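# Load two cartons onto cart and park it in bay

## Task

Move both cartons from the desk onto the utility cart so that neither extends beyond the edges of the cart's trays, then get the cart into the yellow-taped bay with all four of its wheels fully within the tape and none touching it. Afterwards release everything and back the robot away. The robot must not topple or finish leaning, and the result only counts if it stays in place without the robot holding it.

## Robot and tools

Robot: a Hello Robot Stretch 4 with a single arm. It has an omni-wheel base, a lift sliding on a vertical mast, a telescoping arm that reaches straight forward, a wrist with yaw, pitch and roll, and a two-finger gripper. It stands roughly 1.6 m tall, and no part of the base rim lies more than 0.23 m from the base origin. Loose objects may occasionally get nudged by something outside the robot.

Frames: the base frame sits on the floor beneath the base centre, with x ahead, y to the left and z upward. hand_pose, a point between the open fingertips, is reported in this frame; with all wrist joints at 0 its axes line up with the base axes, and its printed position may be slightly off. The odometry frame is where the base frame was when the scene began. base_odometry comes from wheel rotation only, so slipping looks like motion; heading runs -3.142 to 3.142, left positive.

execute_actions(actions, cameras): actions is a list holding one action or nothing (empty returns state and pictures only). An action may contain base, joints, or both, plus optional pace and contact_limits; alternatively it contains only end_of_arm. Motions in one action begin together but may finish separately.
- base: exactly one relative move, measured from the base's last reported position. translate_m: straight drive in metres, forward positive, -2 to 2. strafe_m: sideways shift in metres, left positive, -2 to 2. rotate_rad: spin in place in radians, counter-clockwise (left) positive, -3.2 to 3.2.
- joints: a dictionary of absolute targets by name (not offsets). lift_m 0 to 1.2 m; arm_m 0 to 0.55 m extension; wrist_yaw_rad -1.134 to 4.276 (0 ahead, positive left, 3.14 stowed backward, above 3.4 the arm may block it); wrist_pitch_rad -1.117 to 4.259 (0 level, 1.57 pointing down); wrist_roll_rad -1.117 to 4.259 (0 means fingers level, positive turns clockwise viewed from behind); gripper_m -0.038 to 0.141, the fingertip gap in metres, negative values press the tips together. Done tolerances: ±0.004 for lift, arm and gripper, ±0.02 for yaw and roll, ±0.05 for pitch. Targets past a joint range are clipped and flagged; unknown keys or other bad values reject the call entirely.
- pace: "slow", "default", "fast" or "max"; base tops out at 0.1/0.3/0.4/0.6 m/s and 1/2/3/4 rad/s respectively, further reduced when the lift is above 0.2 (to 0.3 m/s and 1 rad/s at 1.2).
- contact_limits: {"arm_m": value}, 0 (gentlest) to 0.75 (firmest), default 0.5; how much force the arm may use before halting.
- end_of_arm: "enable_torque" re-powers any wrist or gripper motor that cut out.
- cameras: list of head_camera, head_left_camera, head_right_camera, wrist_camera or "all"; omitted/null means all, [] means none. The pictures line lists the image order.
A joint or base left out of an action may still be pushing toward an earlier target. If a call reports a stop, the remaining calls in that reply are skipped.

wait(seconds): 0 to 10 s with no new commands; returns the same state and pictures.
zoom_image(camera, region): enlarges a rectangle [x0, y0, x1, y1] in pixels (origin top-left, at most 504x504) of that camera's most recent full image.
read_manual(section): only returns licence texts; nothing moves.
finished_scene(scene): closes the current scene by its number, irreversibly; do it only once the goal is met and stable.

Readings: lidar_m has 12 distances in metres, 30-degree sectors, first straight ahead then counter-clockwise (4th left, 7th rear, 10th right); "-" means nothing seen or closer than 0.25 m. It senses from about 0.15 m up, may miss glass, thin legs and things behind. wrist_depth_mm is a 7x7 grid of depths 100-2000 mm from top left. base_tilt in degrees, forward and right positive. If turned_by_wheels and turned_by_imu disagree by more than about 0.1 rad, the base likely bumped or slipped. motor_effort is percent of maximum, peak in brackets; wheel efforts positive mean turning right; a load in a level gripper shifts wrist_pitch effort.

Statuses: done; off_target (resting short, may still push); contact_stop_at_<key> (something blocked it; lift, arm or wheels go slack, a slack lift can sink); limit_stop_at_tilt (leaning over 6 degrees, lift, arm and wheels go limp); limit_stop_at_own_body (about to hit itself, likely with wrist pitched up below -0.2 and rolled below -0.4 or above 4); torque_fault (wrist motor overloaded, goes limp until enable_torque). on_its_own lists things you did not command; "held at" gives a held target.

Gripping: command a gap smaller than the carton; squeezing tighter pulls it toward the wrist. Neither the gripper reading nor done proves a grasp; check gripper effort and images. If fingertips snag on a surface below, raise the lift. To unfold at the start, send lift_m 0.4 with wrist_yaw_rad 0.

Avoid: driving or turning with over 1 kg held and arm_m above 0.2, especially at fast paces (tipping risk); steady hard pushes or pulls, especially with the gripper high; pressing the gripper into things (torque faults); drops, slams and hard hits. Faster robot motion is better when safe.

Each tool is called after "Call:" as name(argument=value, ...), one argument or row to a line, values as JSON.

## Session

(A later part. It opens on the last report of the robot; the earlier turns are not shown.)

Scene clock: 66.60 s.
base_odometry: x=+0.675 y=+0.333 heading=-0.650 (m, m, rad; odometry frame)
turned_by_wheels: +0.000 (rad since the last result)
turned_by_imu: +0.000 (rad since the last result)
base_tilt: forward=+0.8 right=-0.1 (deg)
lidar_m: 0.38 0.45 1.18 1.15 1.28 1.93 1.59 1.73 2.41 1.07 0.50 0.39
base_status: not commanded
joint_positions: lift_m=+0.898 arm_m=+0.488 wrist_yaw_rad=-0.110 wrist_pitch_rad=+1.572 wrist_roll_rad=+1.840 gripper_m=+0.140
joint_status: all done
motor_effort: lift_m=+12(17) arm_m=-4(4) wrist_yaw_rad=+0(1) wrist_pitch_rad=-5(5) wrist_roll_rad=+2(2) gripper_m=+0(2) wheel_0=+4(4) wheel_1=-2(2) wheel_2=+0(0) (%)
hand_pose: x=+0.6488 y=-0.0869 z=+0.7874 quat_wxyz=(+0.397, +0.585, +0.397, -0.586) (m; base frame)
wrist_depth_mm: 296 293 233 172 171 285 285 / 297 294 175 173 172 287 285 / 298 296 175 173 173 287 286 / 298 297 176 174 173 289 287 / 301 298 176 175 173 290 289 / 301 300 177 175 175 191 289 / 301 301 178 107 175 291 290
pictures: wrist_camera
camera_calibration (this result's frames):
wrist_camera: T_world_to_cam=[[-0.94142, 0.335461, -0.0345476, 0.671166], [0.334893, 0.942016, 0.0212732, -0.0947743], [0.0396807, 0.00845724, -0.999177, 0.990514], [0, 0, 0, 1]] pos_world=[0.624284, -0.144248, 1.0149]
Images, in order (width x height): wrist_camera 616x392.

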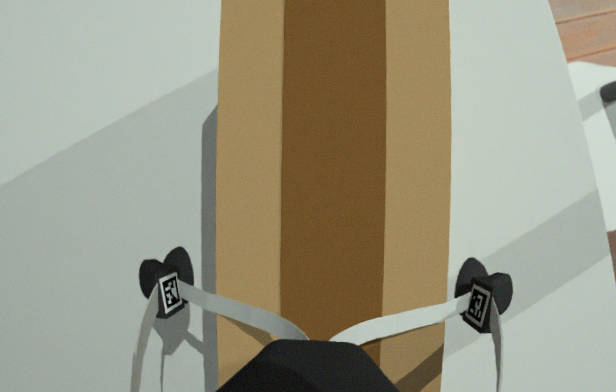

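Call:
execute_actions(
  actions=[
    {"joints":{"gripper_m":0.03,"arm_m":0.482}},
  ],
  cameras=[],
)

Call:
execute_actions(
  actions=[
    {"joints":{"lift_m":1.12}},
  ],
  cameras=["wrist_camera"],
)

Call:
execute_actions(
  actions=[
    {"joints":{"arm_m":0.15,"wrist_roll_rad":1.57}},
  ],
  cameras=[],
)

Scene clock: 69.50 s.
base_odometry: x=+0.675 y=+0.333 heading=-0.650 (m, m, rad; odometry frame)
turned_by_wheels: +0.000 (rad since the last result)
turned_by_imu: +0.000 (rad since the last result)
base_tilt: forward=+0.9 right=-0.1 (deg)
lidar_m: 0.38 0.45 1.19 1.16 1.28 1.92 1.63 1.70 2.42 1.09 0.50 0.39
base_status: not commanded
joint_positions: lift_m=+0.897 arm_m=+0.483 wrist_yaw_rad=-0.110 wrist_pitch_rad=+1.570 wrist_roll_rad=+1.840 gripper_m=+0.031
joint_status: all done
motor_effort: lift_m=+21(21) arm_m=-4(5) wrist_yaw_rad=+0(0) wrist_pitch_rad=+3(3) wrist_roll_rad=-1(1) gripper_m=-28(27) wheel_0=+4(4) wheel_1=-2(2) wheel_2=+0(0) (%)
hand_pose: x=+0.6444 y=-0.0869 z=+0.7866 quat_wxyz=(+0.397, +0.586, +0.397, -0.585) (m; base frame)
wrist_depth_mm: 289 287 156 156 157 279 281 / 289 289 157 156 157 282 281 / 290 290 157 156 157 283 283 / 291 291 157 157 157 285 283 / 293 293 158 157 158 285 283 / 296 175 158 157 158 171 285 / 294 294 158 107 158 287 -
pictures: none
No camera images: the call's "cameras" was empty. Leave "cameras" out to get every camera's image.

Scene clock: 71.50 s.
base_odometry: x=+0.675 y=+0.333 heading=-0.650 (m, m, rad; odometry frame)
turned_by_wheels: +0.000 (rad since the last result)
turned_by_imu: +0.000 (rad since the last result)
base_tilt: forward=+0.9 right=-0.1 (deg)
lidar_m: 0.38 0.44 1.18 1.14 1.27 1.89 1.60 1.72 2.45 1.07 0.52 0.37
base_status: not commanded
joint_positions: lift_m=+1.119 arm_m=+0.483 wrist_yaw_rad=-0.110 wrist_pitch_rad=+1.570 wrist_roll_rad=+1.840 gripper_m=+0.031
joint_status: all done
motor_effort: lift_m=+28(28) arm_m=-4(4) wrist_yaw_rad=+0(1) wrist_pitch_rad=+3(3) wrist_roll_rad=-1(0) gripper_m=-28(26) wheel_0=+4(4) wheel_1=-2(2) wheel_2=+0(0) (%)
hand_pose: x=+0.6444 y=-0.0869 z=+1.0091 quat_wxyz=(+0.397, +0.586, +0.397, -0.585) (m; base frame)
wrist_depth_mm: 508 508 156 156 156 1205 1182 / 517 512 156 156 157 1229 1205 / 517 517 157 157 157 1008 1008 / 521 517 157 157 158 508 1008 / 525 517 158 157 158 508 1229 / 521 175 158 158 158 170 1229 / 530 521 158 107 158 508 -
pictures: wrist_camera
camera_calibration (this result's frames):
wrist_camera: T_world_to_cam=[[-0.941273, 0.335639, -0.0367651, 0.676943], [0.335031, 0.941955, 0.0217966, -0.0985961], [0.0419469, 0.00819914, -0.999086, 1.21061], [0, 0, 0, 1]] pos_world=[0.619439, -0.144261, 1.23654]
Images, in order (width x height): wrist_camera 616x392.

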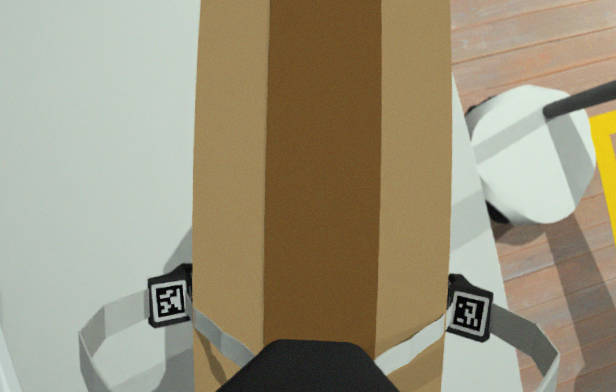

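Scene clock: 73.60 s.
base_odometry: x=+0.675 y=+0.333 heading=-0.650 (m, m, rad; odometry frame)
turned_by_wheels: +0.000 (rad since the last result)
turned_by_imu: +0.000 (rad since the last result)
base_tilt: forward=+0.9 right=-0.1 (deg)
lidar_m: 0.25 0.44 1.18 1.14 1.30 1.93 1.63 1.73 2.42 1.09 0.31 0.26
base_status: not commanded
joint_positions: lift_m=+1.119 arm_m=+0.151 wrist_yaw_rad=-0.110 wrist_pitch_rad=+1.570 wrist_roll_rad=+1.570 gripper_m=+0.031
joint_status: all done
motor_effort: lift_m=+28(28) arm_m=-5(6) wrist_yaw_rad=+1(1) wrist_pitch_rad=+1(4) wrist_roll_rad=-1(3) gripper_m=-27(26) wheel_0=+4(4) wheel_1=-2(2) wheel_2=+0(0) (%)
hand_pose: x=+0.3124 y=-0.0869 z=+1.0091 quat_wxyz=(+0.472, +0.527, +0.472, -0.526) (m; base frame)
wrist_depth_mm: 517 512 157 156 156 1182 1205 / 517 512 157 156 157 1205 1229 / 521 517 156 156 157 1205 1205 / 521 517 157 157 157 1008 1229 / 521 521 157 157 158 1025 1229 / 525 175 158 158 158 171 1205 / 525 530 158 106 158 1229 -
pictures: none
No camera images: the call's "cameras" was empty. Leave "cameras" out to get every camera's image.

Call:
execute_actions(
  actions=[
    {"base":{"rotate_rad":-2.565}},
  ],
  cameras=[],
)

Call:
execute_actions(
  actions=[
    {"base":{"translate_m":1.45}},
  ],
  cameras=[],
)

Call:
execute_actions(
  actions=[
    {"base":{"rotate_rad":-0.643}},
  ],
  cameras=[],
)

Call:
execute_actions(
  actions=[
    {"joints":{"arm_m":0.4,"wrist_roll_rad":0.0}},
  ],
  cameras=["head_left_camera","head_right_camera","wrist_camera"],
)

Scene clock: 77.80 s.
base_odometry: x=+0.675 y=+0.333 heading=+3.070 (m, m, rad; odometry frame)
turned_by_wheels: -2.564 (rad since the last result)
turned_by_imu: -2.616 (rad since the last result)
base_tilt: forward=+0.8 right=-0.1 (deg)
lidar_m: 0.25 2.42 0.99 0.51 0.41 0.40 0.46 1.17 1.15 1.31 0.31 0.27
base_status: done
joint_positions: lift_m=+1.119 arm_m=+0.151 wrist_yaw_rad=-0.110 wrist_pitch_rad=+1.570 wrist_roll_rad=+1.570 gripper_m=+0.031
joint_status: not commanded
motor_effort: lift_m=+26(27) arm_m=-4(5) wrist_yaw_rad=-1(1) wrist_pitch_rad=+1(4) wrist_roll_rad=-1(0) gripper_m=-28(28) wheel_0=+6(9) wheel_1=+5(6) wheel_2=+6(10) (%)
hand_pose: x=+0.3125 y=-0.0869 z=+1.0092 quat_wxyz=(+0.472, +0.527, +0.472, -0.526) (m; base frame)
wrist_depth_mm: 1229 1255 156 156 157 1182 1205 / 1229 1255 156 156 156 1205 1205 / 1255 1255 157 156 157 1229 1205 / 1281 1255 158 157 158 1008 1229 / 1255 1255 157 157 157 1025 1229 / 1308 175 158 157 158 171 1229 / 1255 1255 158 107 158 1255 -
pictures: none
No camera images: the call's "cameras" was empty. Leave "cameras" out to get every camera's image.

Scene clock: 84.13 s.
base_odometry: x=-0.771 y=+0.436 heading=+3.070 (m, m, rad; odometry frame)
turned_by_wheels: +0.000 (rad since the last result)
turned_by_imu: -0.002 (rad since the last result)
base_tilt: forward=+0.8 right=-0.1 (deg)
lidar_m: 0.25 1.32 1.28 1.78 1.59 1.53 1.74 2.08 2.07 0.57 0.31 0.26
base_status: done
joint_positions: lift_m=+1.119 arm_m=+0.151 wrist_yaw_rad=-0.110 wrist_pitch_rad=+1.570 wrist_roll_rad=+1.570 gripper_m=+0.031
joint_status: not commanded
motor_effort: lift_m=+27(26) arm_m=-4(4) wrist_yaw_rad=+0(1) wrist_pitch_rad=+2(3) wrist_roll_rad=-1(1) gripper_m=-29(28) wheel_0=+3(8) wheel_1=+3(7) wheel_2=-5(15) (%)
hand_pose: x=+0.3124 y=-0.0869 z=+1.0092 quat_wxyz=(+0.472, +0.527, +0.472, -0.526) (m; base frame)
wrist_depth_mm: 1255 397 156 156 156 1182 1205 / 1281 1229 156 156 156 1205 1182 / 1281 1255 157 156 157 1205 1205 / 1255 1255 157 157 157 991 1205 / 1281 1255 157 157 158 1042 1229 / 1281 175 158 158 158 171 1205 / 1308 1255 158 106 158 1255 -
pictures: none
No camera images: the call's "cameras" was empty. Leave "cameras" out to get every camera's image.

Scene clock: 85.87 s.
base_odometry: x=-0.771 y=+0.436 heading=+2.428 (m, m, rad; odometry frame)
turned_by_wheels: -0.642 (rad since the last result)
turned_by_imu: -0.655 (rad since the last result)
base_tilt: forward=+0.8 right=-0.1 (deg)
lidar_m: 0.25 1.89 1.37 1.30 1.74 2.42 1.52 1.61 2.17 2.09 0.30 0.26
base_status: done
joint_positions: lift_m=+1.119 arm_m=+0.151 wrist_yaw_rad=-0.110 wrist_pitch_rad=+1.570 wrist_roll_rad=+1.570 gripper_m=+0.031
joint_status: not commanded
motor_effort: lift_m=+26(27) arm_m=-4(5) wrist_yaw_rad=+0(0) wrist_pitch_rad=+1(4) wrist_roll_rad=+0(2) gripper_m=-29(27) wheel_0=+5(7) wheel_1=+4(8) wheel_2=+6(7) (%)
hand_pose: x=+0.3124 y=-0.0869 z=+1.0092 quat_wxyz=(+0.472, +0.527, +0.472, -0.526) (m; base frame)
wrist_depth_mm: 439 439 156 156 156 1205 1205 / 442 442 156 156 156 1229 1205 / 442 442 157 156 157 1229 1205 / 445 445 158 156 157 1008 1229 / 449 445 158 157 158 1025 1205 / 449 175 158 157 158 171 1229 / 394 1255 158 107 158 1255 1229
pictures: none
No camera images: the call's "cameras" was empty. Leave "cameras" out to get every camera's image.

Scene clock: 87.73 s.
base_odometry: x=-0.771 y=+0.436 heading=+2.428 (m, m, rad; odometry frame)
turned_by_wheels: +0.000 (rad since the last result)
turned_by_imu: +0.000 (rad since the last result)
base_tilt: forward=+0.9 right=-0.1 (deg)
lidar_m: 0.37 1.90 1.36 1.30 1.72 2.40 1.54 1.59 2.17 2.07 0.59 0.38
base_status: not commanded
joint_positions: lift_m=+1.119 arm_m=+0.399 wrist_yaw_rad=-0.110 wrist_pitch_rad=+1.570 wrist_roll_rad=+0.000 gripper_m=+0.031
joint_status: all done
motor_effort: lift_m=+26(26) arm_m=+4(4) wrist_yaw_rad=-2(2) wrist_pitch_rad=+3(2) wrist_roll_rad=-5(6) gripper_m=-27(25) wheel_0=+5(5) wheel_1=+4(4) wheel_2=+6(5) (%)
hand_pose: x=+0.5608 y=-0.0869 z=+1.0092 quat_wxyz=(+0.706, +0.039, +0.706, -0.039) (m; base frame)
wrist_depth_mm: 1255 1255 156 156 156 415 413 / 1281 1255 156 156 156 418 413 / 1281 1281 157 156 157 421 415 / 1281 1281 157 157 157 424 421 / 1308 1281 157 157 158 427 424 / 1308 175 158 157 158 171 1205 / 1336 1308 158 107 158 1229 -
pictures: head_left_camera, head_right_camera, wrist_camera
camera_calibration (this result's frames):
wrist_camera: T_world_to_cam=[[-0.0730309, -0.996697, -0.0355297, -0.00574457], [-0.997167, 0.0723291, 0.020655, 0.602082], [-0.0180169, 0.0369375, -0.999155, 1.25041], [0, 0, 0, 1]] pos_world=[0.622485, -0.0954608, 1.23672]
Images, in order (width x height): head_left_camera 420x672, head_right_camera 420x672, wrist_camera 616x392.

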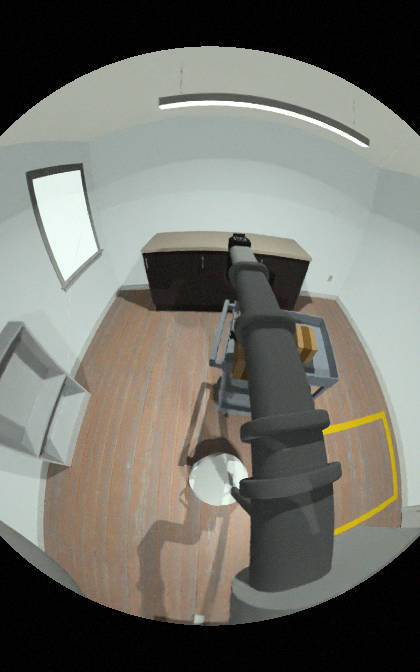

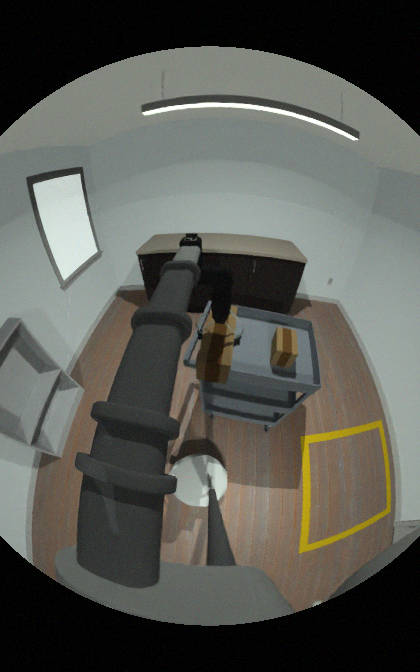

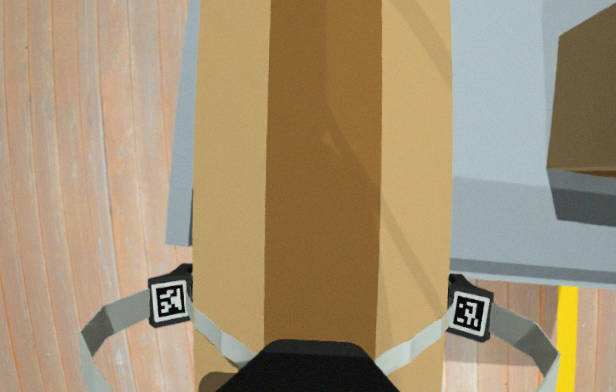

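Call:
execute_actions(
  actions=[
    {"joints":{"arm_m":0.2}},
  ],
  cameras=[],
)

Call:
execute_actions(
  actions=[
    {"base":{"rotate_rad":-0.127},"pace":"slow"},
  ],
  cameras=[],
)

Call:
execute_actions(
  actions=[
    {"base":{"translate_m":0.17}},
  ],
  cameras=[],
)

Call:
execute_actions(
  actions=[
    {"base":{"strafe_m":-0.05}},
  ],
  cameras=[],
)

Call:
execute_actions(
  actions=[
    {"joints":{"arm_m":0.38}},
  ],
  cameras=["head_left_camera","head_right_camera","wrist_camera"],
)

Scene clock: 90.13 s.
base_odometry: x=-0.771 y=+0.436 heading=+2.428 (m, m, rad; odometry frame)
turned_by_wheels: +0.000 (rad since the last result)
turned_by_imu: +0.000 (rad since the last result)
base_tilt: forward=+0.9 right=-0.1 (deg)
lidar_m: 0.25 1.89 1.35 1.29 1.72 2.43 1.53 1.58 2.16 2.07 0.64 0.25
base_status: not commanded
joint_positions: lift_m=+1.119 arm_m=+0.201 wrist_yaw_rad=-0.110 wrist_pitch_rad=+1.570 wrist_roll_rad=+0.000 gripper_m=+0.031
joint_status: all done
motor_effort: lift_m=+26(26) arm_m=-4(6) wrist_yaw_rad=+1(1) wrist_pitch_rad=-1(3) wrist_roll_rad=-2(1) gripper_m=-26(27) wheel_0=+5(4) wheel_1=+4(4) wheel_2=+6(6) (%)
hand_pose: x=+0.3623 y=-0.0869 z=+1.0092 quat_wxyz=(+0.706, +0.039, +0.706, -0.039) (m; base frame)
wrist_depth_mm: 1255 1255 156 156 156 415 413 / 1281 1255 156 156 156 415 415 / 1255 1281 157 156 157 741 732 / 1281 1281 157 157 157 1205 1182 / 1308 1281 158 157 158 1229 1205 / 1308 175 158 157 158 171 1205 / 1336 1308 158 107 158 1229 -
pictures: none
No camera images: the call's "cameras" was empty. Leave "cameras" out to get every camera's image.

Scene clock: 91.13 s.
base_odometry: x=-0.771 y=+0.436 heading=+2.303 (m, m, rad; odometry frame)
turned_by_wheels: -0.125 (rad since the last result)
turned_by_imu: -0.128 (rad since the last result)
base_tilt: forward=+0.8 right=-0.1 (deg)
lidar_m: 0.25 1.83 1.40 1.29 1.66 2.15 1.56 1.53 2.23 2.07 0.69 0.25
base_status: done
joint_positions: lift_m=+1.119 arm_m=+0.201 wrist_yaw_rad=-0.110 wrist_pitch_rad=+1.570 wrist_roll_rad=+0.000 gripper_m=+0.031
joint_status: not commanded
motor_effort: lift_m=+27(27) arm_m=-4(5) wrist_yaw_rad=+0(0) wrist_pitch_rad=+2(0) wrist_roll_rad=-2(1) gripper_m=-28(28) wheel_0=+6(8) wheel_1=+6(6) wheel_2=+7(5) (%)
hand_pose: x=+0.3623 y=-0.0869 z=+1.0092 quat_wxyz=(+0.706, +0.039, +0.706, -0.039) (m; base frame)
wrist_depth_mm: 1255 399 157 156 156 415 413 / 1255 421 157 156 156 699 569 / 1255 1255 157 156 156 1205 1182 / 1308 1281 157 156 156 1205 1205 / 1308 1281 158 157 157 1229 1205 / 1281 175 158 157 157 170 1229 / 1308 1281 158 107 157 1255 -
pictures: none
No camera images: the call's "cameras" was empty. Leave "cameras" out to get every camera's image.

Scene clock: 93.07 s.
base_odometry: x=-0.884 y=+0.563 heading=+2.303 (m, m, rad; odometry frame)
turned_by_wheels: +0.000 (rad since the last result)
turned_by_imu: +0.000 (rad since the last result)
base_tilt: forward=+0.9 right=-0.1 (deg)
lidar_m: 0.25 0.37 1.78 1.31 1.40 2.16 1.68 1.69 2.23 2.07 0.47 0.25
base_status: done
joint_positions: lift_m=+1.119 arm_m=+0.201 wrist_yaw_rad=-0.110 wrist_pitch_rad=+1.570 wrist_roll_rad=+0.000 gripper_m=+0.031
joint_status: not commanded
motor_effort: lift_m=+26(26) arm_m=-4(4) wrist_yaw_rad=+0(1) wrist_pitch_rad=+2(1) wrist_roll_rad=+0(1) gripper_m=-27(28) wheel_0=+4(10) wheel_1=+3(10) wheel_2=-4(12) (%)
hand_pose: x=+0.3623 y=-0.0869 z=+1.0092 quat_wxyz=(+0.706, +0.039, +0.706, -0.039) (m; base frame)
wrist_depth_mm: 1229 399 156 155 156 366 301 / 1281 402 157 156 156 373 303 / 1308 397 157 156 157 421 415 / 1308 397 157 156 157 427 421 / 1308 1255 157 156 158 1229 1205 / 1308 175 158 157 158 171 1205 / 1308 1308 158 107 158 1229 -
pictures: none
No camera images: the call's "cameras" was empty. Leave "cameras" out to get every camera's image.

Scene clock: 94.17 s.
base_odometry: x=-0.847 y=+0.596 heading=+2.303 (m, m, rad; odometry frame)
turned_by_wheels: +0.000 (rad since the last result)
turned_by_imu: +0.000 (rad since the last result)
base_tilt: forward=+0.8 right=-0.1 (deg)
lidar_m: 0.25 0.37 1.85 1.36 1.41 2.26 1.72 1.72 2.17 2.01 0.43 0.25
base_status: done
joint_positions: lift_m=+1.119 arm_m=+0.201 wrist_yaw_rad=-0.110 wrist_pitch_rad=+1.570 wrist_roll_rad=+0.000 gripper_m=+0.031
joint_status: not commanded
motor_effort: lift_m=+26(27) arm_m=-4(4) wrist_yaw_rad=+0(0) wrist_pitch_rad=-1(2) wrist_roll_rad=-1(2) gripper_m=-26(29) wheel_0=+2(11) wheel_1=-1(13) wheel_2=+0(2) (%)
hand_pose: x=+0.3623 y=-0.0869 z=+1.0092 quat_wxyz=(+0.706, +0.039, +0.706, -0.039) (m; base frame)
wrist_depth_mm: 809 433 156 156 155 303 301 / 1281 436 157 156 156 306 301 / 1281 442 157 156 156 424 418 / 1281 445 157 156 156 427 421 / 1308 1308 158 157 157 1205 1205 / 1336 174 158 157 157 170 1205 / 1308 1281 158 107 157 1255 -
pictures: none
No camera images: the call's "cameras" was empty. Leave "cameras" out to get every camera's image.

Scene clock: 95.80 s.
base_odometry: x=-0.847 y=+0.596 heading=+2.303 (m, m, rad; odometry frame)
turned_by_wheels: +0.000 (rad since the last result)
turned_by_imu: +0.000 (rad since the last result)
base_tilt: forward=+0.9 right=-0.1 (deg)
lidar_m: 0.33 0.36 1.83 1.38 1.42 2.25 1.67 1.73 2.19 2.01 0.44 0.33
base_status: not commanded
joint_positions: lift_m=+1.119 arm_m=+0.379 wrist_yaw_rad=-0.110 wrist_pitch_rad=+1.570 wrist_roll_rad=+0.000 gripper_m=+0.031
joint_status: all done
motor_effort: lift_m=+26(26) arm_m=+5(8) wrist_yaw_rad=-1(1) wrist_pitch_rad=+1(2) wrist_roll_rad=-1(0) gripper_m=-26(28) wheel_0=+2(2) wheel_1=+0(1) wheel_2=+0(0) (%)
hand_pose: x=+0.5408 y=-0.0869 z=+1.0092 quat_wxyz=(+0.706, +0.039, +0.706, -0.039) (m; base frame)
wrist_depth_mm: 1255 410 156 156 156 415 410 / 1281 415 156 156 156 415 413 / 1281 442 156 156 156 334 304 / 1308 445 157 156 157 309 304 / 1308 410 157 157 157 312 309 / 1308 175 158 157 157 171 427 / 1336 415 158 107 158 433 -
pictures: head_left_camera, head_right_camera, wrist_camera
camera_calibration (this result's frames):
wrist_camera: T_world_to_cam=[[-0.0731431, -0.996688, -0.0355292, -0.00714388], [-0.997159, 0.0724417, 0.0206447, 0.582131], [-0.0180026, 0.0369383, -0.999155, 1.25005], [0, 0, 0, 1]] pos_world=[0.602458, -0.0954653, 1.23672]
Images, in order (width x height): head_left_camera 420x672, head_right_camera 420x672, wrist_camera 616x392.

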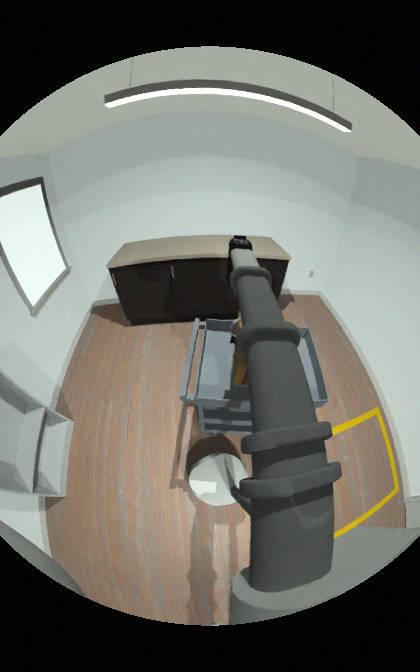

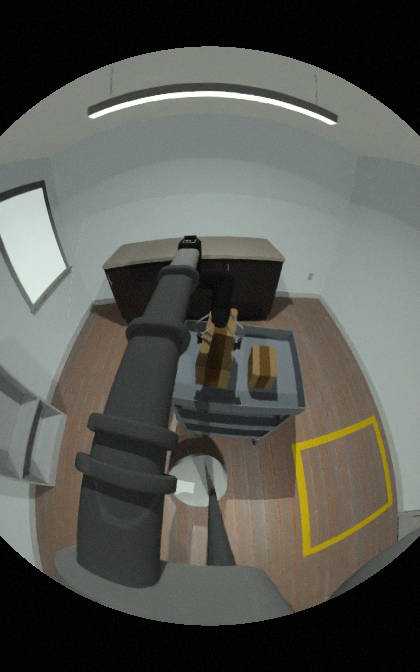

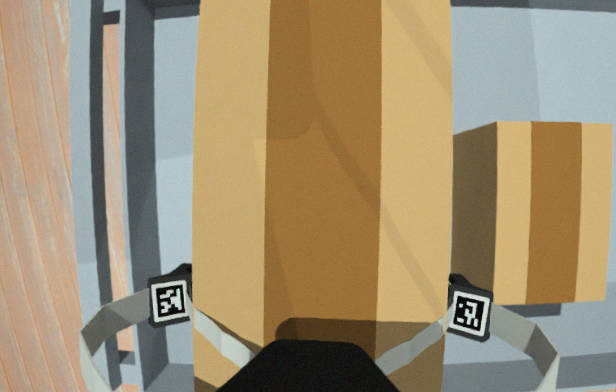

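Call:
execute_actions(
  actions=[
    {"base":{"strafe_m":0.015},"joints":{"arm_m":0.40,"lift_m":1.03},"pace":"slow"},
  ],
  cameras=["head_left_camera","head_right_camera","wrist_camera"],
)

Scene clock: 97.87 s.
base_odometry: x=-0.858 y=+0.586 heading=+2.303 (m, m, rad; odometry frame)
turned_by_wheels: +0.000 (rad since the last result)
turned_by_imu: +0.000 (rad since the last result)
base_tilt: forward=+0.8 right=-0.1 (deg)
lidar_m: 0.33 0.38 1.79 1.35 1.41 2.23 1.69 1.72 2.19 2.03 0.45 0.35
base_status: done
joint_positions: lift_m=+1.030 arm_m=+0.399 wrist_yaw_rad=-0.110 wrist_pitch_rad=+1.570 wrist_roll_rad=+0.000 gripper_m=+0.031
joint_status: all done
motor_effort: lift_m=+21(27) arm_m=+4(7) wrist_yaw_rad=+0(0) wrist_pitch_rad=+0(0) wrist_roll_rad=+1(0) gripper_m=-28(28) wheel_0=-6(10) wheel_1=+5(3) wheel_2=+0(1) (%)
hand_pose: x=+0.5608 y=-0.0869 z=+0.9196 quat_wxyz=(+0.706, +0.039, +0.706, -0.039) (m; base frame)
wrist_depth_mm: 289 345 156 156 156 327 327 / 285 345 156 156 156 330 327 / 286 349 157 156 156 332 276 / 300 351 157 156 156 336 258 / 298 349 158 157 157 340 258 / 296 175 157 157 157 170 255 / 294 340 158 107 157 345 -
pictures: head_left_camera, head_right_camera, wrist_camera
camera_calibration (this result's frames):
wrist_camera: T_world_to_cam=[[-0.0731435, -0.996688, -0.0355297, -0.008863], [-0.997159, 0.0724416, 0.0206581, 0.603883], [-0.0180158, 0.0369397, -0.999155, 1.16095], [0, 0, 0, 1]] pos_world=[0.622435, -0.0954652, 1.14718]
Images, in order (width x height): head_left_camera 420x672, head_right_camera 420x672, wrist_camera 616x392.

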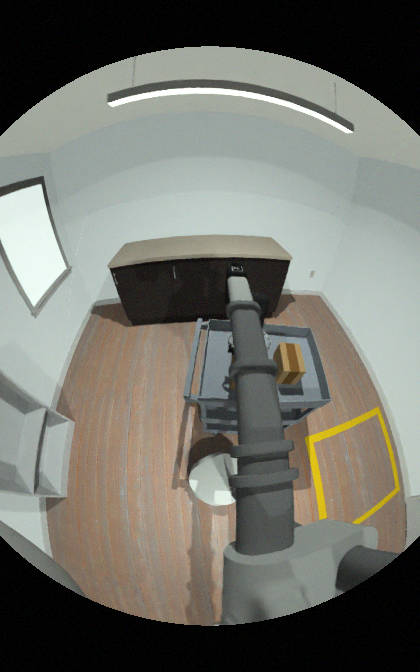

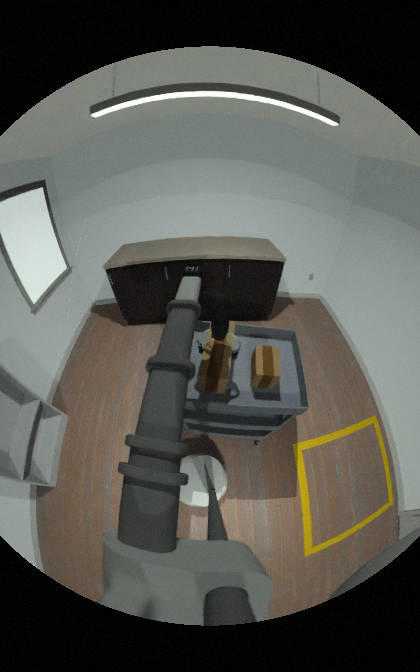

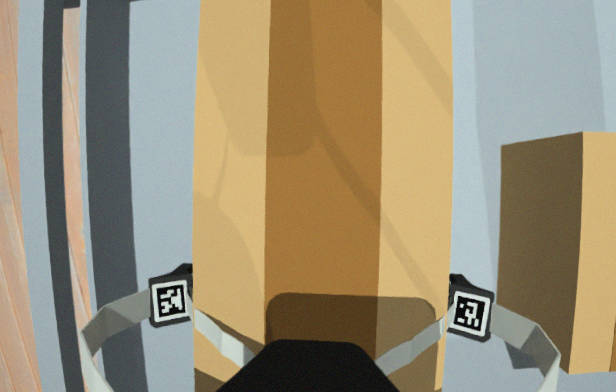

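Call:
execute_actions(
  actions=[
    {"joints":{"lift_m":0.961},"pace":"slow"},
  ],
  cameras=[],
)

Call:
execute_actions(
  actions=[
    {"joints":{"gripper_m":0.14,"lift_m":0.968}},
  ],
  cameras=[],
)

Call:
execute_actions(
  actions=[
    {"joints":{"lift_m":1.1}},
  ],
  cameras=["wrist_camera"],
)

Call:
execute_actions(
  actions=[
    {"base":{"translate_m":-0.4},"joints":{"arm_m":0.0}},
  ],
  cameras=[],
)

Call:
execute_actions(
  actions=[
    {"base":{"rotate_rad":-0.35},"joints":{"lift_m":0.2,"wrist_pitch_rad":0.0}},
  ],
)

Scene clock: 99.80 s.
base_odometry: x=-0.858 y=+0.586 heading=+2.303 (m, m, rad; odometry frame)
turned_by_wheels: +0.000 (rad since the last result)
turned_by_imu: +0.000 (rad since the last result)
base_tilt: forward=+0.8 right=-0.1 (deg)
lidar_m: 0.32 0.39 1.77 1.35 1.38 2.22 1.66 1.74 2.19 2.03 0.47 0.33
base_status: not commanded
joint_positions: lift_m=+0.961 arm_m=+0.399 wrist_yaw_rad=-0.110 wrist_pitch_rad=+1.569 wrist_roll_rad=+0.000 gripper_m=+0.031
joint_status: all done
motor_effort: lift_m=+19(22) arm_m=+4(5) wrist_yaw_rad=+0(1) wrist_pitch_rad=+5(4) wrist_roll_rad=+0(1) gripper_m=-26(25) wheel_0=-6(6) wheel_1=+5(5) wheel_2=+0(0) (%)
hand_pose: x=+0.5611 y=-0.0870 z=+0.8508 quat_wxyz=(+0.707, +0.039, +0.705, -0.039) (m; base frame)
wrist_depth_mm: 251 278 154 153 153 264 - / 247 281 155 153 153 266 264 / 247 282 155 154 154 270 265 / 247 285 156 155 154 271 258 / 245 289 157 156 155 272 257 / 242 175 158 156 156 170 255 / 244 293 158 107 156 278 -
pictures: none
No camera images: the call's "cameras" was empty. Leave "cameras" out to get every camera's image.

Scene clock: 101.90 s.
base_odometry: x=-0.858 y=+0.586 heading=+2.303 (m, m, rad; odometry frame)
turned_by_wheels: +0.000 (rad since the last result)
turned_by_imu: +0.000 (rad since the last result)
base_tilt: forward=+0.8 right=-0.1 (deg)
lidar_m: 0.31 0.35 1.82 1.35 1.41 2.24 1.68 1.73 2.22 2.02 0.44 0.33
base_status: not commanded
joint_positions: lift_m=+0.968 arm_m=+0.399 wrist_yaw_rad=-0.110 wrist_pitch_rad=+1.571 wrist_roll_rad=+0.000 gripper_m=+0.140
joint_status: all done
motor_effort: lift_m=+16(29) arm_m=+4(4) wrist_yaw_rad=+2(3) wrist_pitch_rad=-2(8) wrist_roll_rad=+0(2) gripper_m=-2(26) wheel_0=-4(6) wheel_1=+6(6) wheel_2=+1(0) (%)
hand_pose: x=+0.5605 y=-0.0869 z=+0.8580 quat_wxyz=(+0.706, +0.039, +0.706, -0.039) (m; base frame)
wrist_depth_mm: 250 290 170 167 166 277 274 / 247 291 171 169 167 279 276 / 249 294 172 170 168 282 277 / 248 297 173 171 169 283 257 / 259 298 175 172 170 285 256 / 255 301 176 173 171 208 254 / 253 303 178 107 173 289 -
pictures: none
No camera images: the call's "cameras" was empty. Leave "cameras" out to get every camera's image.

Scene clock: 103.50 s.
base_odometry: x=-0.858 y=+0.586 heading=+2.303 (m, m, rad; odometry frame)
turned_by_wheels: +0.000 (rad since the last result)
turned_by_imu: +0.000 (rad since the last result)
base_tilt: forward=+0.9 right=-0.1 (deg)
lidar_m: 0.34 0.38 1.81 1.36 1.42 2.23 1.68 1.75 2.17 2.03 0.43 0.35
base_status: not commanded
joint_positions: lift_m=+1.100 arm_m=+0.399 wrist_yaw_rad=-0.110 wrist_pitch_rad=+1.570 wrist_roll_rad=+0.000 gripper_m=+0.140
joint_status: all done
motor_effort: lift_m=+23(24) arm_m=+4(4) wrist_yaw_rad=+0(2) wrist_pitch_rad=+2(6) wrist_roll_rad=+1(1) gripper_m=-1(1) wheel_0=-4(4) wheel_1=+5(6) wheel_2=+0(0) (%)
hand_pose: x=+0.5608 y=-0.0869 z=+0.9894 quat_wxyz=(+0.706, +0.039, +0.706, -0.039) (m; base frame)
wrist_depth_mm: 1229 379 415 407 404 399 394 / 1255 379 418 294 404 399 397 / 1281 382 418 297 407 402 402 / 1255 382 421 300 413 373 290 / 1281 375 427 303 413 342 293 / 1281 373 430 304 303 208 294 / 1281 387 436 107 421 418 413
pictures: wrist_camera
camera_calibration (this result's frames):
wrist_camera: T_world_to_cam=[[-0.0729492, -0.996703, -0.0355252, -0.0064937], [-0.997175, 0.0722515, 0.0205436, 0.60263], [-0.0179092, 0.0369235, -0.999158, 1.23064], [0, 0, 0, 1]] pos_world=[0.622494, -0.0954529, 1.217]
Images, in order (width x height): wrist_camera 616x392.

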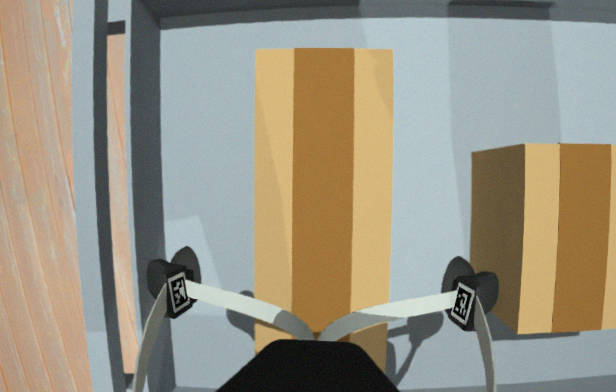

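Scene clock: 106.33 s.
base_odometry: x=-0.591 y=+0.289 heading=+2.303 (m, m, rad; odometry frame)
turned_by_wheels: +0.000 (rad since the last result)
turned_by_imu: +0.000 (rad since the last result)
base_tilt: forward=+0.8 right=-0.1 (deg)
lidar_m: 0.72 2.07 1.41 1.34 1.67 2.17 1.31 1.30 1.70 2.07 2.10 0.76
base_status: done
joint_positions: lift_m=+1.100 arm_m=+0.002 wrist_yaw_rad=-0.110 wrist_pitch_rad=+1.570 wrist_roll_rad=+0.000 gripper_m=+0.140
joint_status: all done
joint sent to its limit — the command would take arm_m past its lower limit, so that joint was sent only as far as its limit.
motor_effort: lift_m=+23(23) arm_m=-4(5) wrist_yaw_rad=+0(1) wrist_pitch_rad=+1(1) wrist_roll_rad=-1(1) gripper_m=+0(0) wheel_0=-5(9) wheel_1=-3(9) wheel_2=+3(17) (%)
hand_pose: x=+0.1634 y=-0.0869 z=+0.9895 quat_wxyz=(+0.706, +0.039, +0.706, -0.039) (m; base frame)
wrist_depth_mm: 1229 1205 1205 1205 1182 1160 1138 / 1255 1229 1205 1182 1182 1160 1160 / 1255 1229 1255 1205 1182 1182 1160 / 1281 1229 1255 1008 1182 1205 1182 / 1281 1281 1025 1008 1205 1205 1205 / 1281 1281 1255 1008 1229 208 1205 / 1308 1281 1281 106 1255 1229 1205
pictures: none
No camera images: the call's "cameras" was empty. Leave "cameras" out to get every camera's image.

Scene clock: 110.60 s.
base_odometry: x=-0.591 y=+0.289 heading=+1.954 (m, m, rad; odometry frame)
turned_by_wheels: -0.349 (rad since the last result)
turned_by_imu: -0.356 (rad since the last result)
base_tilt: forward=+0.8 right=-0.1 (deg)
lidar_m: 0.73 0.74 2.16 1.34 1.32 1.80 2.13 1.28 1.39 2.10 2.07 2.23
base_status: done
joint_positions: lift_m=+0.200 arm_m=+0.002 wrist_yaw_rad=-0.110 wrist_pitch_rad=+0.002 wrist_roll_rad=+0.000 gripper_m=+0.140
joint_status: all done
motor_effort: lift_m=+16(20) arm_m=-4(4) wrist_yaw_rad=+1(0) wrist_pitch_rad=-6(9) wrist_roll_rad=+1(0) gripper_m=-2(1) wheel_0=+6(8) wheel_1=+3(7) wheel_2=+7(14) (%)
hand_pose: x=+0.4500 y=-0.1186 z=+0.3778 quat_wxyz=(+0.998, +0.000, +0.001, -0.055) (m; base frame)
wrist_depth_mm: 842 854 878 842 - - 1708 / 854 1708 1921 - - - 1756 / 484 521 559 603 - - 1708 / 1537 1756 1921 - - - 1708 / 904 1756 1921 1863 - 1921 1661 / 741 699 564 627 1060 207 1160 / 496 525 574 107 891 831 854
pictures: head_camera, head_left_camera, head_right_camera, wrist_camera
camera_calibration (this result's frames):
wrist_camera: T_world_to_cam=[[-0.0742676, -0.996566, 0.0366216, -0.0945121], [-0.027923, -0.0346305, -0.99901, 0.443289], [0.996847, -0.0752167, -0.0252552, -0.219141], [0, 0, 0, 1]] pos_world=[0.223809, -0.0953193, 0.440777]
Images, in order (width x height): head_camera 420x560, head_left_camera 420x672, head_right_camera 420x672, wrist_camera 616x392.

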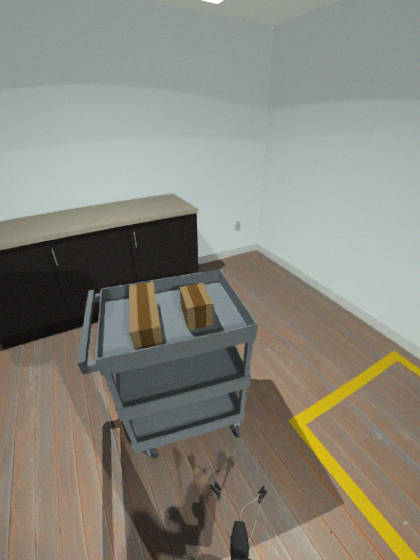

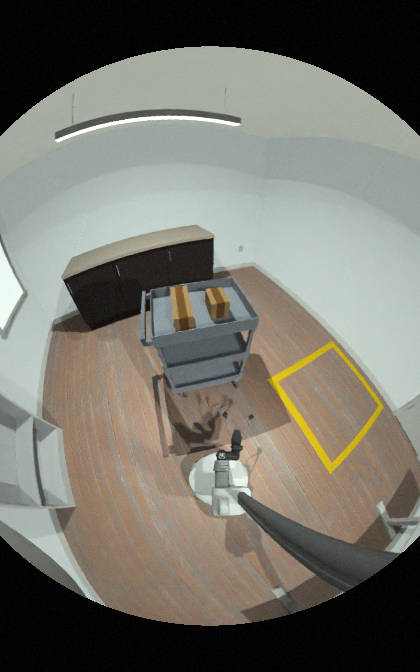

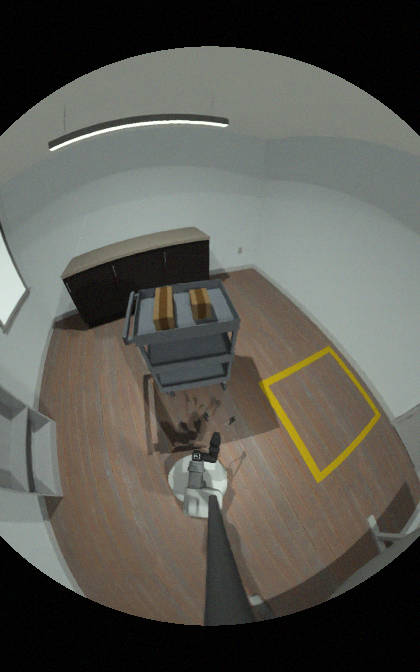

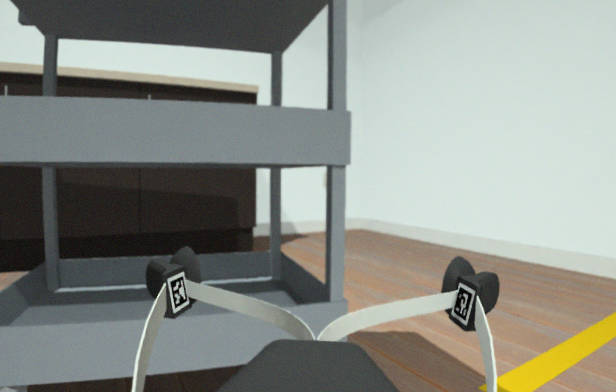

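Call:
execute_actions(
  actions=[
    {"base":{"rotate_rad":0.349},"pace":"fast"},
  ],
  cameras=[],
)

Call:
execute_actions(
  actions=[
    {"base":{"strafe_m":0.8},"pace":"fast"},
  ],
  cameras=[],
)

Call:
execute_actions(
  actions=[
    {"base":{"translate_m":1.18},"pace":"fast"},
  ],
  cameras=[],
)

Call:
execute_actions(
  actions=[
    {"base":{"rotate_rad":-2.26},"joints":{"lift_m":0.68,"wrist_roll_rad":1.57,"gripper_m":0.07,"wrist_yaw_rad":0.58}},
  ],
)

Scene clock: 113.83 s.
base_odometry: x=-0.591 y=+0.289 heading=+2.302 (m, m, rad; odometry frame)
turned_by_wheels: +0.348 (rad since the last result)
turned_by_imu: +0.355 (rad since the last result)
base_tilt: forward=+0.8 right=-0.2 (deg)
lidar_m: 0.73 2.04 1.44 1.31 1.71 2.20 1.28 1.31 1.72 2.06 2.11 0.74
base_status: done
joint_positions: lift_m=+0.200 arm_m=+0.002 wrist_yaw_rad=-0.110 wrist_pitch_rad=+0.002 wrist_roll_rad=+0.000 gripper_m=+0.140
joint_status: not commanded
motor_effort: lift_m=+16(16) arm_m=-4(4) wrist_yaw_rad=+0(0) wrist_pitch_rad=-5(7) wrist_roll_rad=+0(1) gripper_m=-2(0) wheel_0=-6(8) wheel_1=-2(10) wheel_2=-6(7) (%)
hand_pose: x=+0.4500 y=-0.1185 z=+0.3778 quat_wxyz=(+0.998, +0.000, +0.001, -0.055) (m; base frame)
wrist_depth_mm: - - 917 878 854 - - / 1661 1756 1756 1863 - - - / 1661 1708 530 530 525 525 - / 1661 1756 1756 1921 1983 - - / 1708 1756 1008 1921 1921 - - / 1138 991 544 798 544 207 1182 / 842 778 554 107 549 539 842
pictures: none
No camera images: the call's "cameras" was empty. Leave "cameras" out to get every camera's image.

Scene clock: 116.97 s.
base_odometry: x=-1.186 y=-0.245 heading=+2.302 (m, m, rad; odometry frame)
turned_by_wheels: +0.000 (rad since the last result)
turned_by_imu: -0.005 (rad since the last result)
base_tilt: forward=+0.8 right=-0.1 (deg)
lidar_m: 1.92 0.85 0.56 0.49 0.87 1.11 2.18 1.51 1.80 2.88 1.08 1.00
base_status: done
joint_positions: lift_m=+0.200 arm_m=+0.002 wrist_yaw_rad=-0.110 wrist_pitch_rad=+0.002 wrist_roll_rad=+0.000 gripper_m=+0.140
joint_status: not commanded
motor_effort: lift_m=+17(17) arm_m=-4(4) wrist_yaw_rad=+0(0) wrist_pitch_rad=-4(6) wrist_roll_rad=+0(1) gripper_m=+1(4) wheel_0=+0(13) wheel_1=+0(18) wheel_2=+0(3) (%)
hand_pose: x=+0.4500 y=-0.1185 z=+0.3778 quat_wxyz=(+0.998, +0.000, +0.001, -0.055) (m; base frame)
wrist_depth_mm: 1863 - - - - - 831 / 1808 - 1756 1808 1863 1921 - / 1808 - 1708 1756 1863 1921 866 / 1863 - 1756 1756 1863 1921 - / 1708 - 1756 1808 1863 1863 1060 / 1160 1078 1042 1229 1025 207 798 / 842 809 891 107 891 831 866
pictures: none
No camera images: the call's "cameras" was empty. Leave "cameras" out to get every camera's image.

Scene clock: 121.20 s.
base_odometry: x=-1.975 y=+0.633 heading=+2.302 (m, m, rad; odometry frame)
turned_by_wheels: +0.000 (rad since the last result)
turned_by_imu: -0.001 (rad since the last result)
base_tilt: forward=+0.8 right=-0.1 (deg)
lidar_m: 0.73 0.74 1.00 0.94 0.78 0.85 2.85 2.60 0.64 0.63 1.25 0.82
base_status: done
joint_positions: lift_m=+0.200 arm_m=+0.002 wrist_yaw_rad=-0.110 wrist_pitch_rad=+0.002 wrist_roll_rad=+0.000 gripper_m=+0.140
joint_status: not commanded
motor_effort: lift_m=+16(16) arm_m=-4(5) wrist_yaw_rad=+0(0) wrist_pitch_rad=-6(4) wrist_roll_rad=-2(1) gripper_m=+0(1) wheel_0=+2(11) wheel_1=+3(6) wheel_2=-1(15) (%)
hand_pose: x=+0.4500 y=-0.1185 z=+0.3778 quat_wxyz=(+0.998, +0.000, +0.001, -0.055) (m; base frame)
wrist_depth_mm: 517 535 554 574 609 627 654 / 521 535 559 580 603 634 661 / 525 544 564 591 615 640 676 / 535 549 569 591 615 640 668 / 539 544 574 597 621 647 683 / 539 544 574 597 621 207 691 / 574 569 634 107 707 723 759
pictures: none
No camera images: the call's "cameras" was empty. Leave "cameras" out to get every camera's image.

Scene clock: 124.07 s.
base_odometry: x=-1.975 y=+0.633 heading=+0.043 (m, m, rad; odometry frame)
turned_by_wheels: -2.259 (rad since the last result)
turned_by_imu: -2.305 (rad since the last result)
base_tilt: forward=+0.8 right=-0.1 (deg)
lidar_m: 0.67 0.60 1.63 0.90 0.74 0.77 1.10 0.96 0.86 0.76 1.28 2.58
base_status: done
joint_positions: lift_m=+0.680 arm_m=+0.002 wrist_yaw_rad=+0.580 wrist_pitch_rad=+0.002 wrist_roll_rad=+1.570 gripper_m=+0.070
joint_status: all done
motor_effort: lift_m=+23(24) arm_m=-5(4) wrist_yaw_rad=+1(8) wrist_pitch_rad=-5(5) wrist_roll_rad=+1(1) gripper_m=-2(2) wheel_0=+3(10) wheel_1=+1(15) wheel_2=+5(11) (%)
hand_pose: x=+0.4620 y=+0.0849 z=+0.8573 quat_wxyz=(+0.678, +0.677, +0.203, +0.201) (m; base frame)
wrist_depth_mm: - - - - - 1863 1229 / - - - - - 1863 1255 / - - - 517 - 946 508 / - - - 508 1118 831 504 / - - - 512 1098 820 504 / - - 216 508 195 759 500 / - - - 106 - 691 500
pictures: head_camera, head_left_camera, head_right_camera, wrist_camera
camera_calibration (this result's frames):
wrist_camera: T_world_to_cam=[[0.0484817, -0.0132905, -0.998736, 0.839011], [-0.565476, 0.82387, -0.0384135, 0.281633], [0.823338, 0.566624, 0.0324271, -0.227569], [0, 0, 0, 1]] pos_world=[0.305946, -0.0919317, 0.856148]
Images, in order (width x height): head_camera 420x560, head_left_camera 420x672, head_right_camera 420x672, wrist_camera 616x392.

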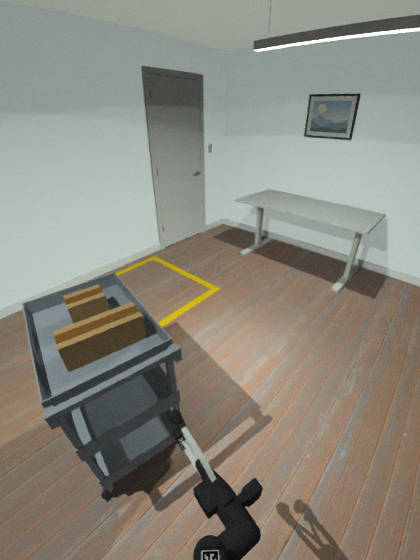

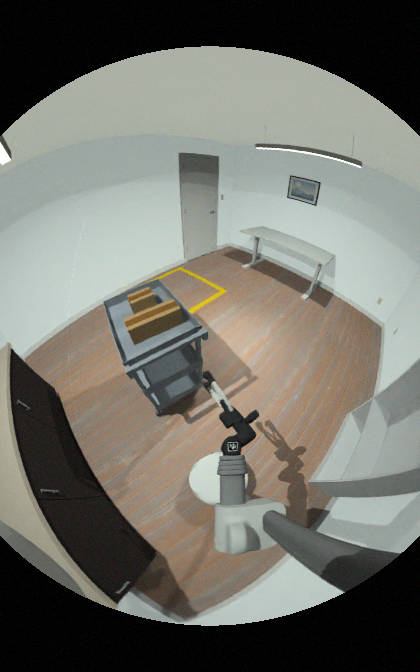

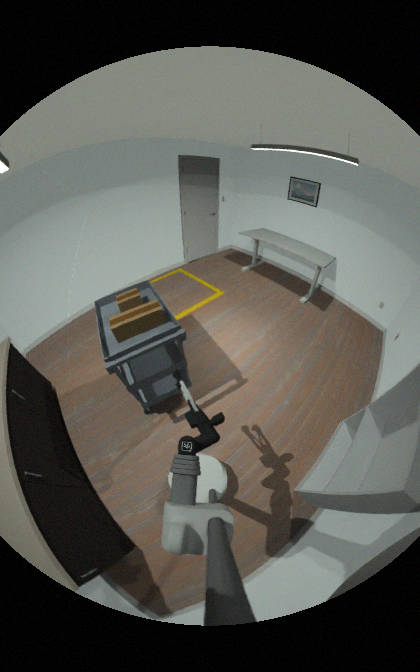

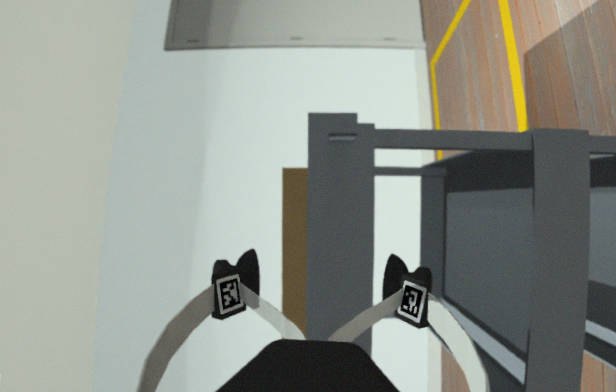

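Call:
execute_actions(
  actions=[
    {"base":{"strafe_m":0.155},"joints":{"arm_m":0.049}},
  ],
  cameras=["head_camera","wrist_camera"],
)

Scene clock: 127.43 s.
base_odometry: x=-1.981 y=+0.788 heading=+0.043 (m, m, rad; odometry frame)
turned_by_wheels: +0.000 (rad since the last result)
turned_by_imu: -0.001 (rad since the last result)
base_tilt: forward=+0.8 right=-0.1 (deg)
lidar_m: 0.59 0.54 1.41 0.78 0.67 0.64 1.21 1.06 1.08 0.91 1.54 2.65
base_status: done
joint_positions: lift_m=+0.680 arm_m=+0.048 wrist_yaw_rad=+0.580 wrist_pitch_rad=+0.002 wrist_roll_rad=+1.570 gripper_m=+0.070
joint_status: all done
motor_effort: lift_m=+23(23) arm_m=+4(4) wrist_yaw_rad=+0(0) wrist_pitch_rad=-8(3) wrist_roll_rad=+1(1) gripper_m=-2(2) wheel_0=-4(13) wheel_1=+1(8) wheel_2=+0(6) (%)
hand_pose: x=+0.5083 y=+0.0850 z=+0.8573 quat_wxyz=(+0.678, +0.677, +0.203, +0.202) (m; base frame)
wrist_depth_mm: - - - 387 389 392 389 / - - - 384 - 1708 544 / - - - 384 960 831 564 / - - - 384 991 831 569 / - - - 384 382 831 564 / - - 215 384 195 750 559 / - - - 106 - 1078 535
pictures: head_camera, wrist_camera
camera_calibration (this result's frames):
wrist_camera: T_world_to_cam=[[0.0485316, -0.0132551, -0.998734, 0.836754], [-0.565532, 0.823831, -0.0384148, 0.307827], [0.823297, 0.56668, 0.0324857, -0.26573], [0, 0, 0, 1]] pos_world=[0.352252, -0.0919224, 0.856152]
Images, in order (width x height): head_camera 420x560, wrist_camera 616x392.

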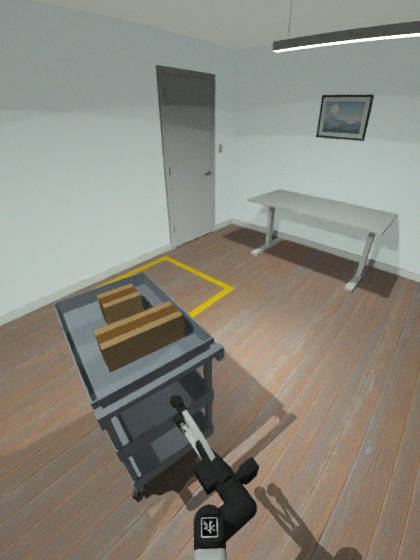

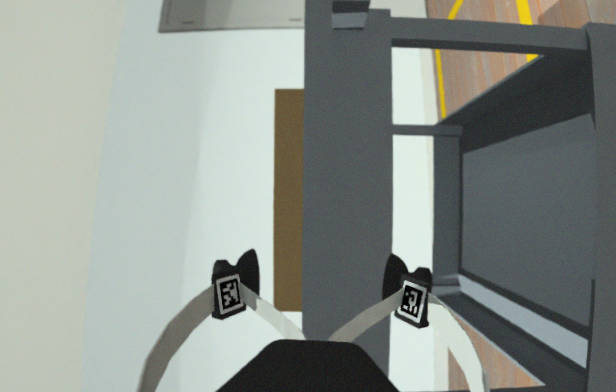

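Call:
execute_actions(
  actions=[
    {"base":{"strafe_m":0.066},"joints":{"arm_m":0.14},"pace":"slow"},
  ],
  cameras=["wrist_camera"],
)

Call:
execute_actions(
  actions=[
    {"joints":{"gripper_m":-0.03}},
  ],
  cameras=["wrist_camera"],
)

Scene clock: 130.13 s.
base_odometry: x=-1.984 y=+0.853 heading=+0.043 (m, m, rad; odometry frame)
turned_by_wheels: +0.000 (rad since the last result)
turned_by_imu: -0.001 (rad since the last result)
base_tilt: forward=+0.8 right=-0.1 (deg)
lidar_m: 0.52 0.52 1.30 0.69 0.59 0.59 1.28 1.11 1.13 0.97 2.24 2.72
base_status: done
joint_positions: lift_m=+0.680 arm_m=+0.139 wrist_yaw_rad=+0.580 wrist_pitch_rad=+0.002 wrist_roll_rad=+1.570 gripper_m=+0.070
joint_status: all done
motor_effort: lift_m=+23(23) arm_m=+5(4) wrist_yaw_rad=+0(1) wrist_pitch_rad=-6(6) wrist_roll_rad=+0(0) gripper_m=-2(3) wheel_0=-5(9) wheel_1=+5(12) wheel_2=+0(0) (%)
hand_pose: x=+0.5993 y=+0.0850 z=+0.8573 quat_wxyz=(+0.678, +0.677, +0.203, +0.202) (m; base frame)
wrist_depth_mm: - - - 273 273 1808 1255 / - - - 213 272 1708 539 / - - - 214 272 820 564 / - - - 213 272 831 559 / - - - 213 271 831 559 / - - 215 212 195 741 554 / - - - 107 271 1060 535
pictures: wrist_camera
camera_calibration (this result's frames):
wrist_camera: T_world_to_cam=[[0.0485321, -0.0132542, -0.998734, 0.832339], [-0.565537, 0.823828, -0.0384145, 0.359275], [0.823294, 0.566685, 0.0324863, -0.340626], [0, 0, 0, 1]] pos_world=[0.443223, -0.0919215, 0.856152]
Images, in order (width x height): wrist_camera 616x392.

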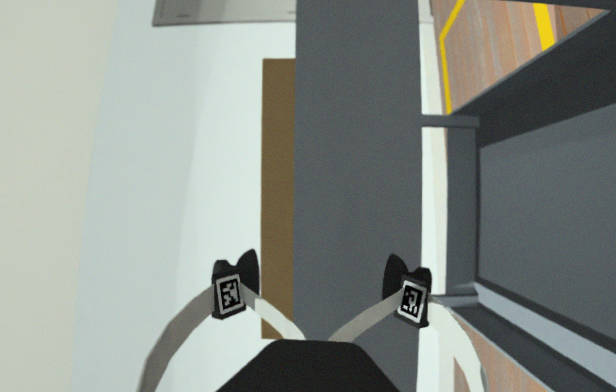

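Scene clock: 131.83 s.
base_odometry: x=-1.984 y=+0.853 heading=+0.043 (m, m, rad; odometry frame)
turned_by_wheels: +0.000 (rad since the last result)
turned_by_imu: +0.000 (rad since the last result)
base_tilt: forward=+0.9 right=-0.1 (deg)
lidar_m: 0.54 0.51 1.26 0.70 0.59 0.58 1.31 1.10 1.12 1.00 2.28 2.71
base_status: not commanded
joint_positions: lift_m=+0.680 arm_m=+0.140 wrist_yaw_rad=+0.582 wrist_pitch_rad=+0.000 wrist_roll_rad=+1.570 gripper_m=-0.029
joint_status: all done
motor_effort: lift_m=+23(23) arm_m=+2(5) wrist_yaw_rad=-5(8) wrist_pitch_rad=+1(5) wrist_roll_rad=-2(0) gripper_m=-21(22) wheel_0=-3(5) wheel_1=+5(5) wheel_2=+0(0) (%)
hand_pose: x=+0.5996 y=+0.0855 z=+0.8579 quat_wxyz=(+0.678, +0.677, +0.203, +0.203) (m; base frame)
wrist_depth_mm: - - - 263 263 1863 1255 / - - - 264 260 1708 544 / - - - 262 262 820 564 / - - - 202 262 831 569 / - - - 202 259 831 564 / - - 183 202 179 732 559 / - - - 106 259 564 530
pictures: wrist_camera
camera_calibration (this result's frames):
wrist_camera: T_world_to_cam=[[0.0501868, -0.0120996, -0.998667, 0.83177], [-0.566871, 0.822908, -0.0384576, 0.359967], [0.822276, 0.568045, 0.0344402, -0.342335], [0, 0, 0, 1]] pos_world=[0.443805, -0.0916936, 0.856295]
Images, in order (width x height): wrist_camera 616x392.

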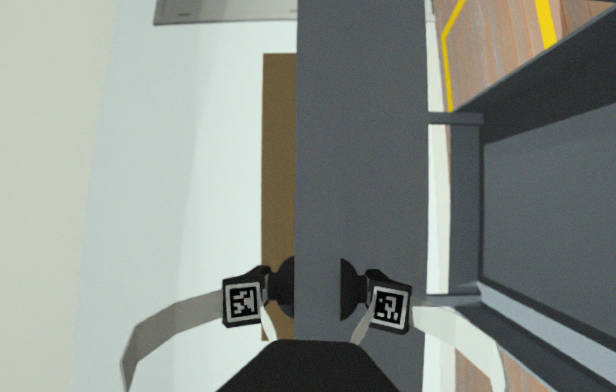

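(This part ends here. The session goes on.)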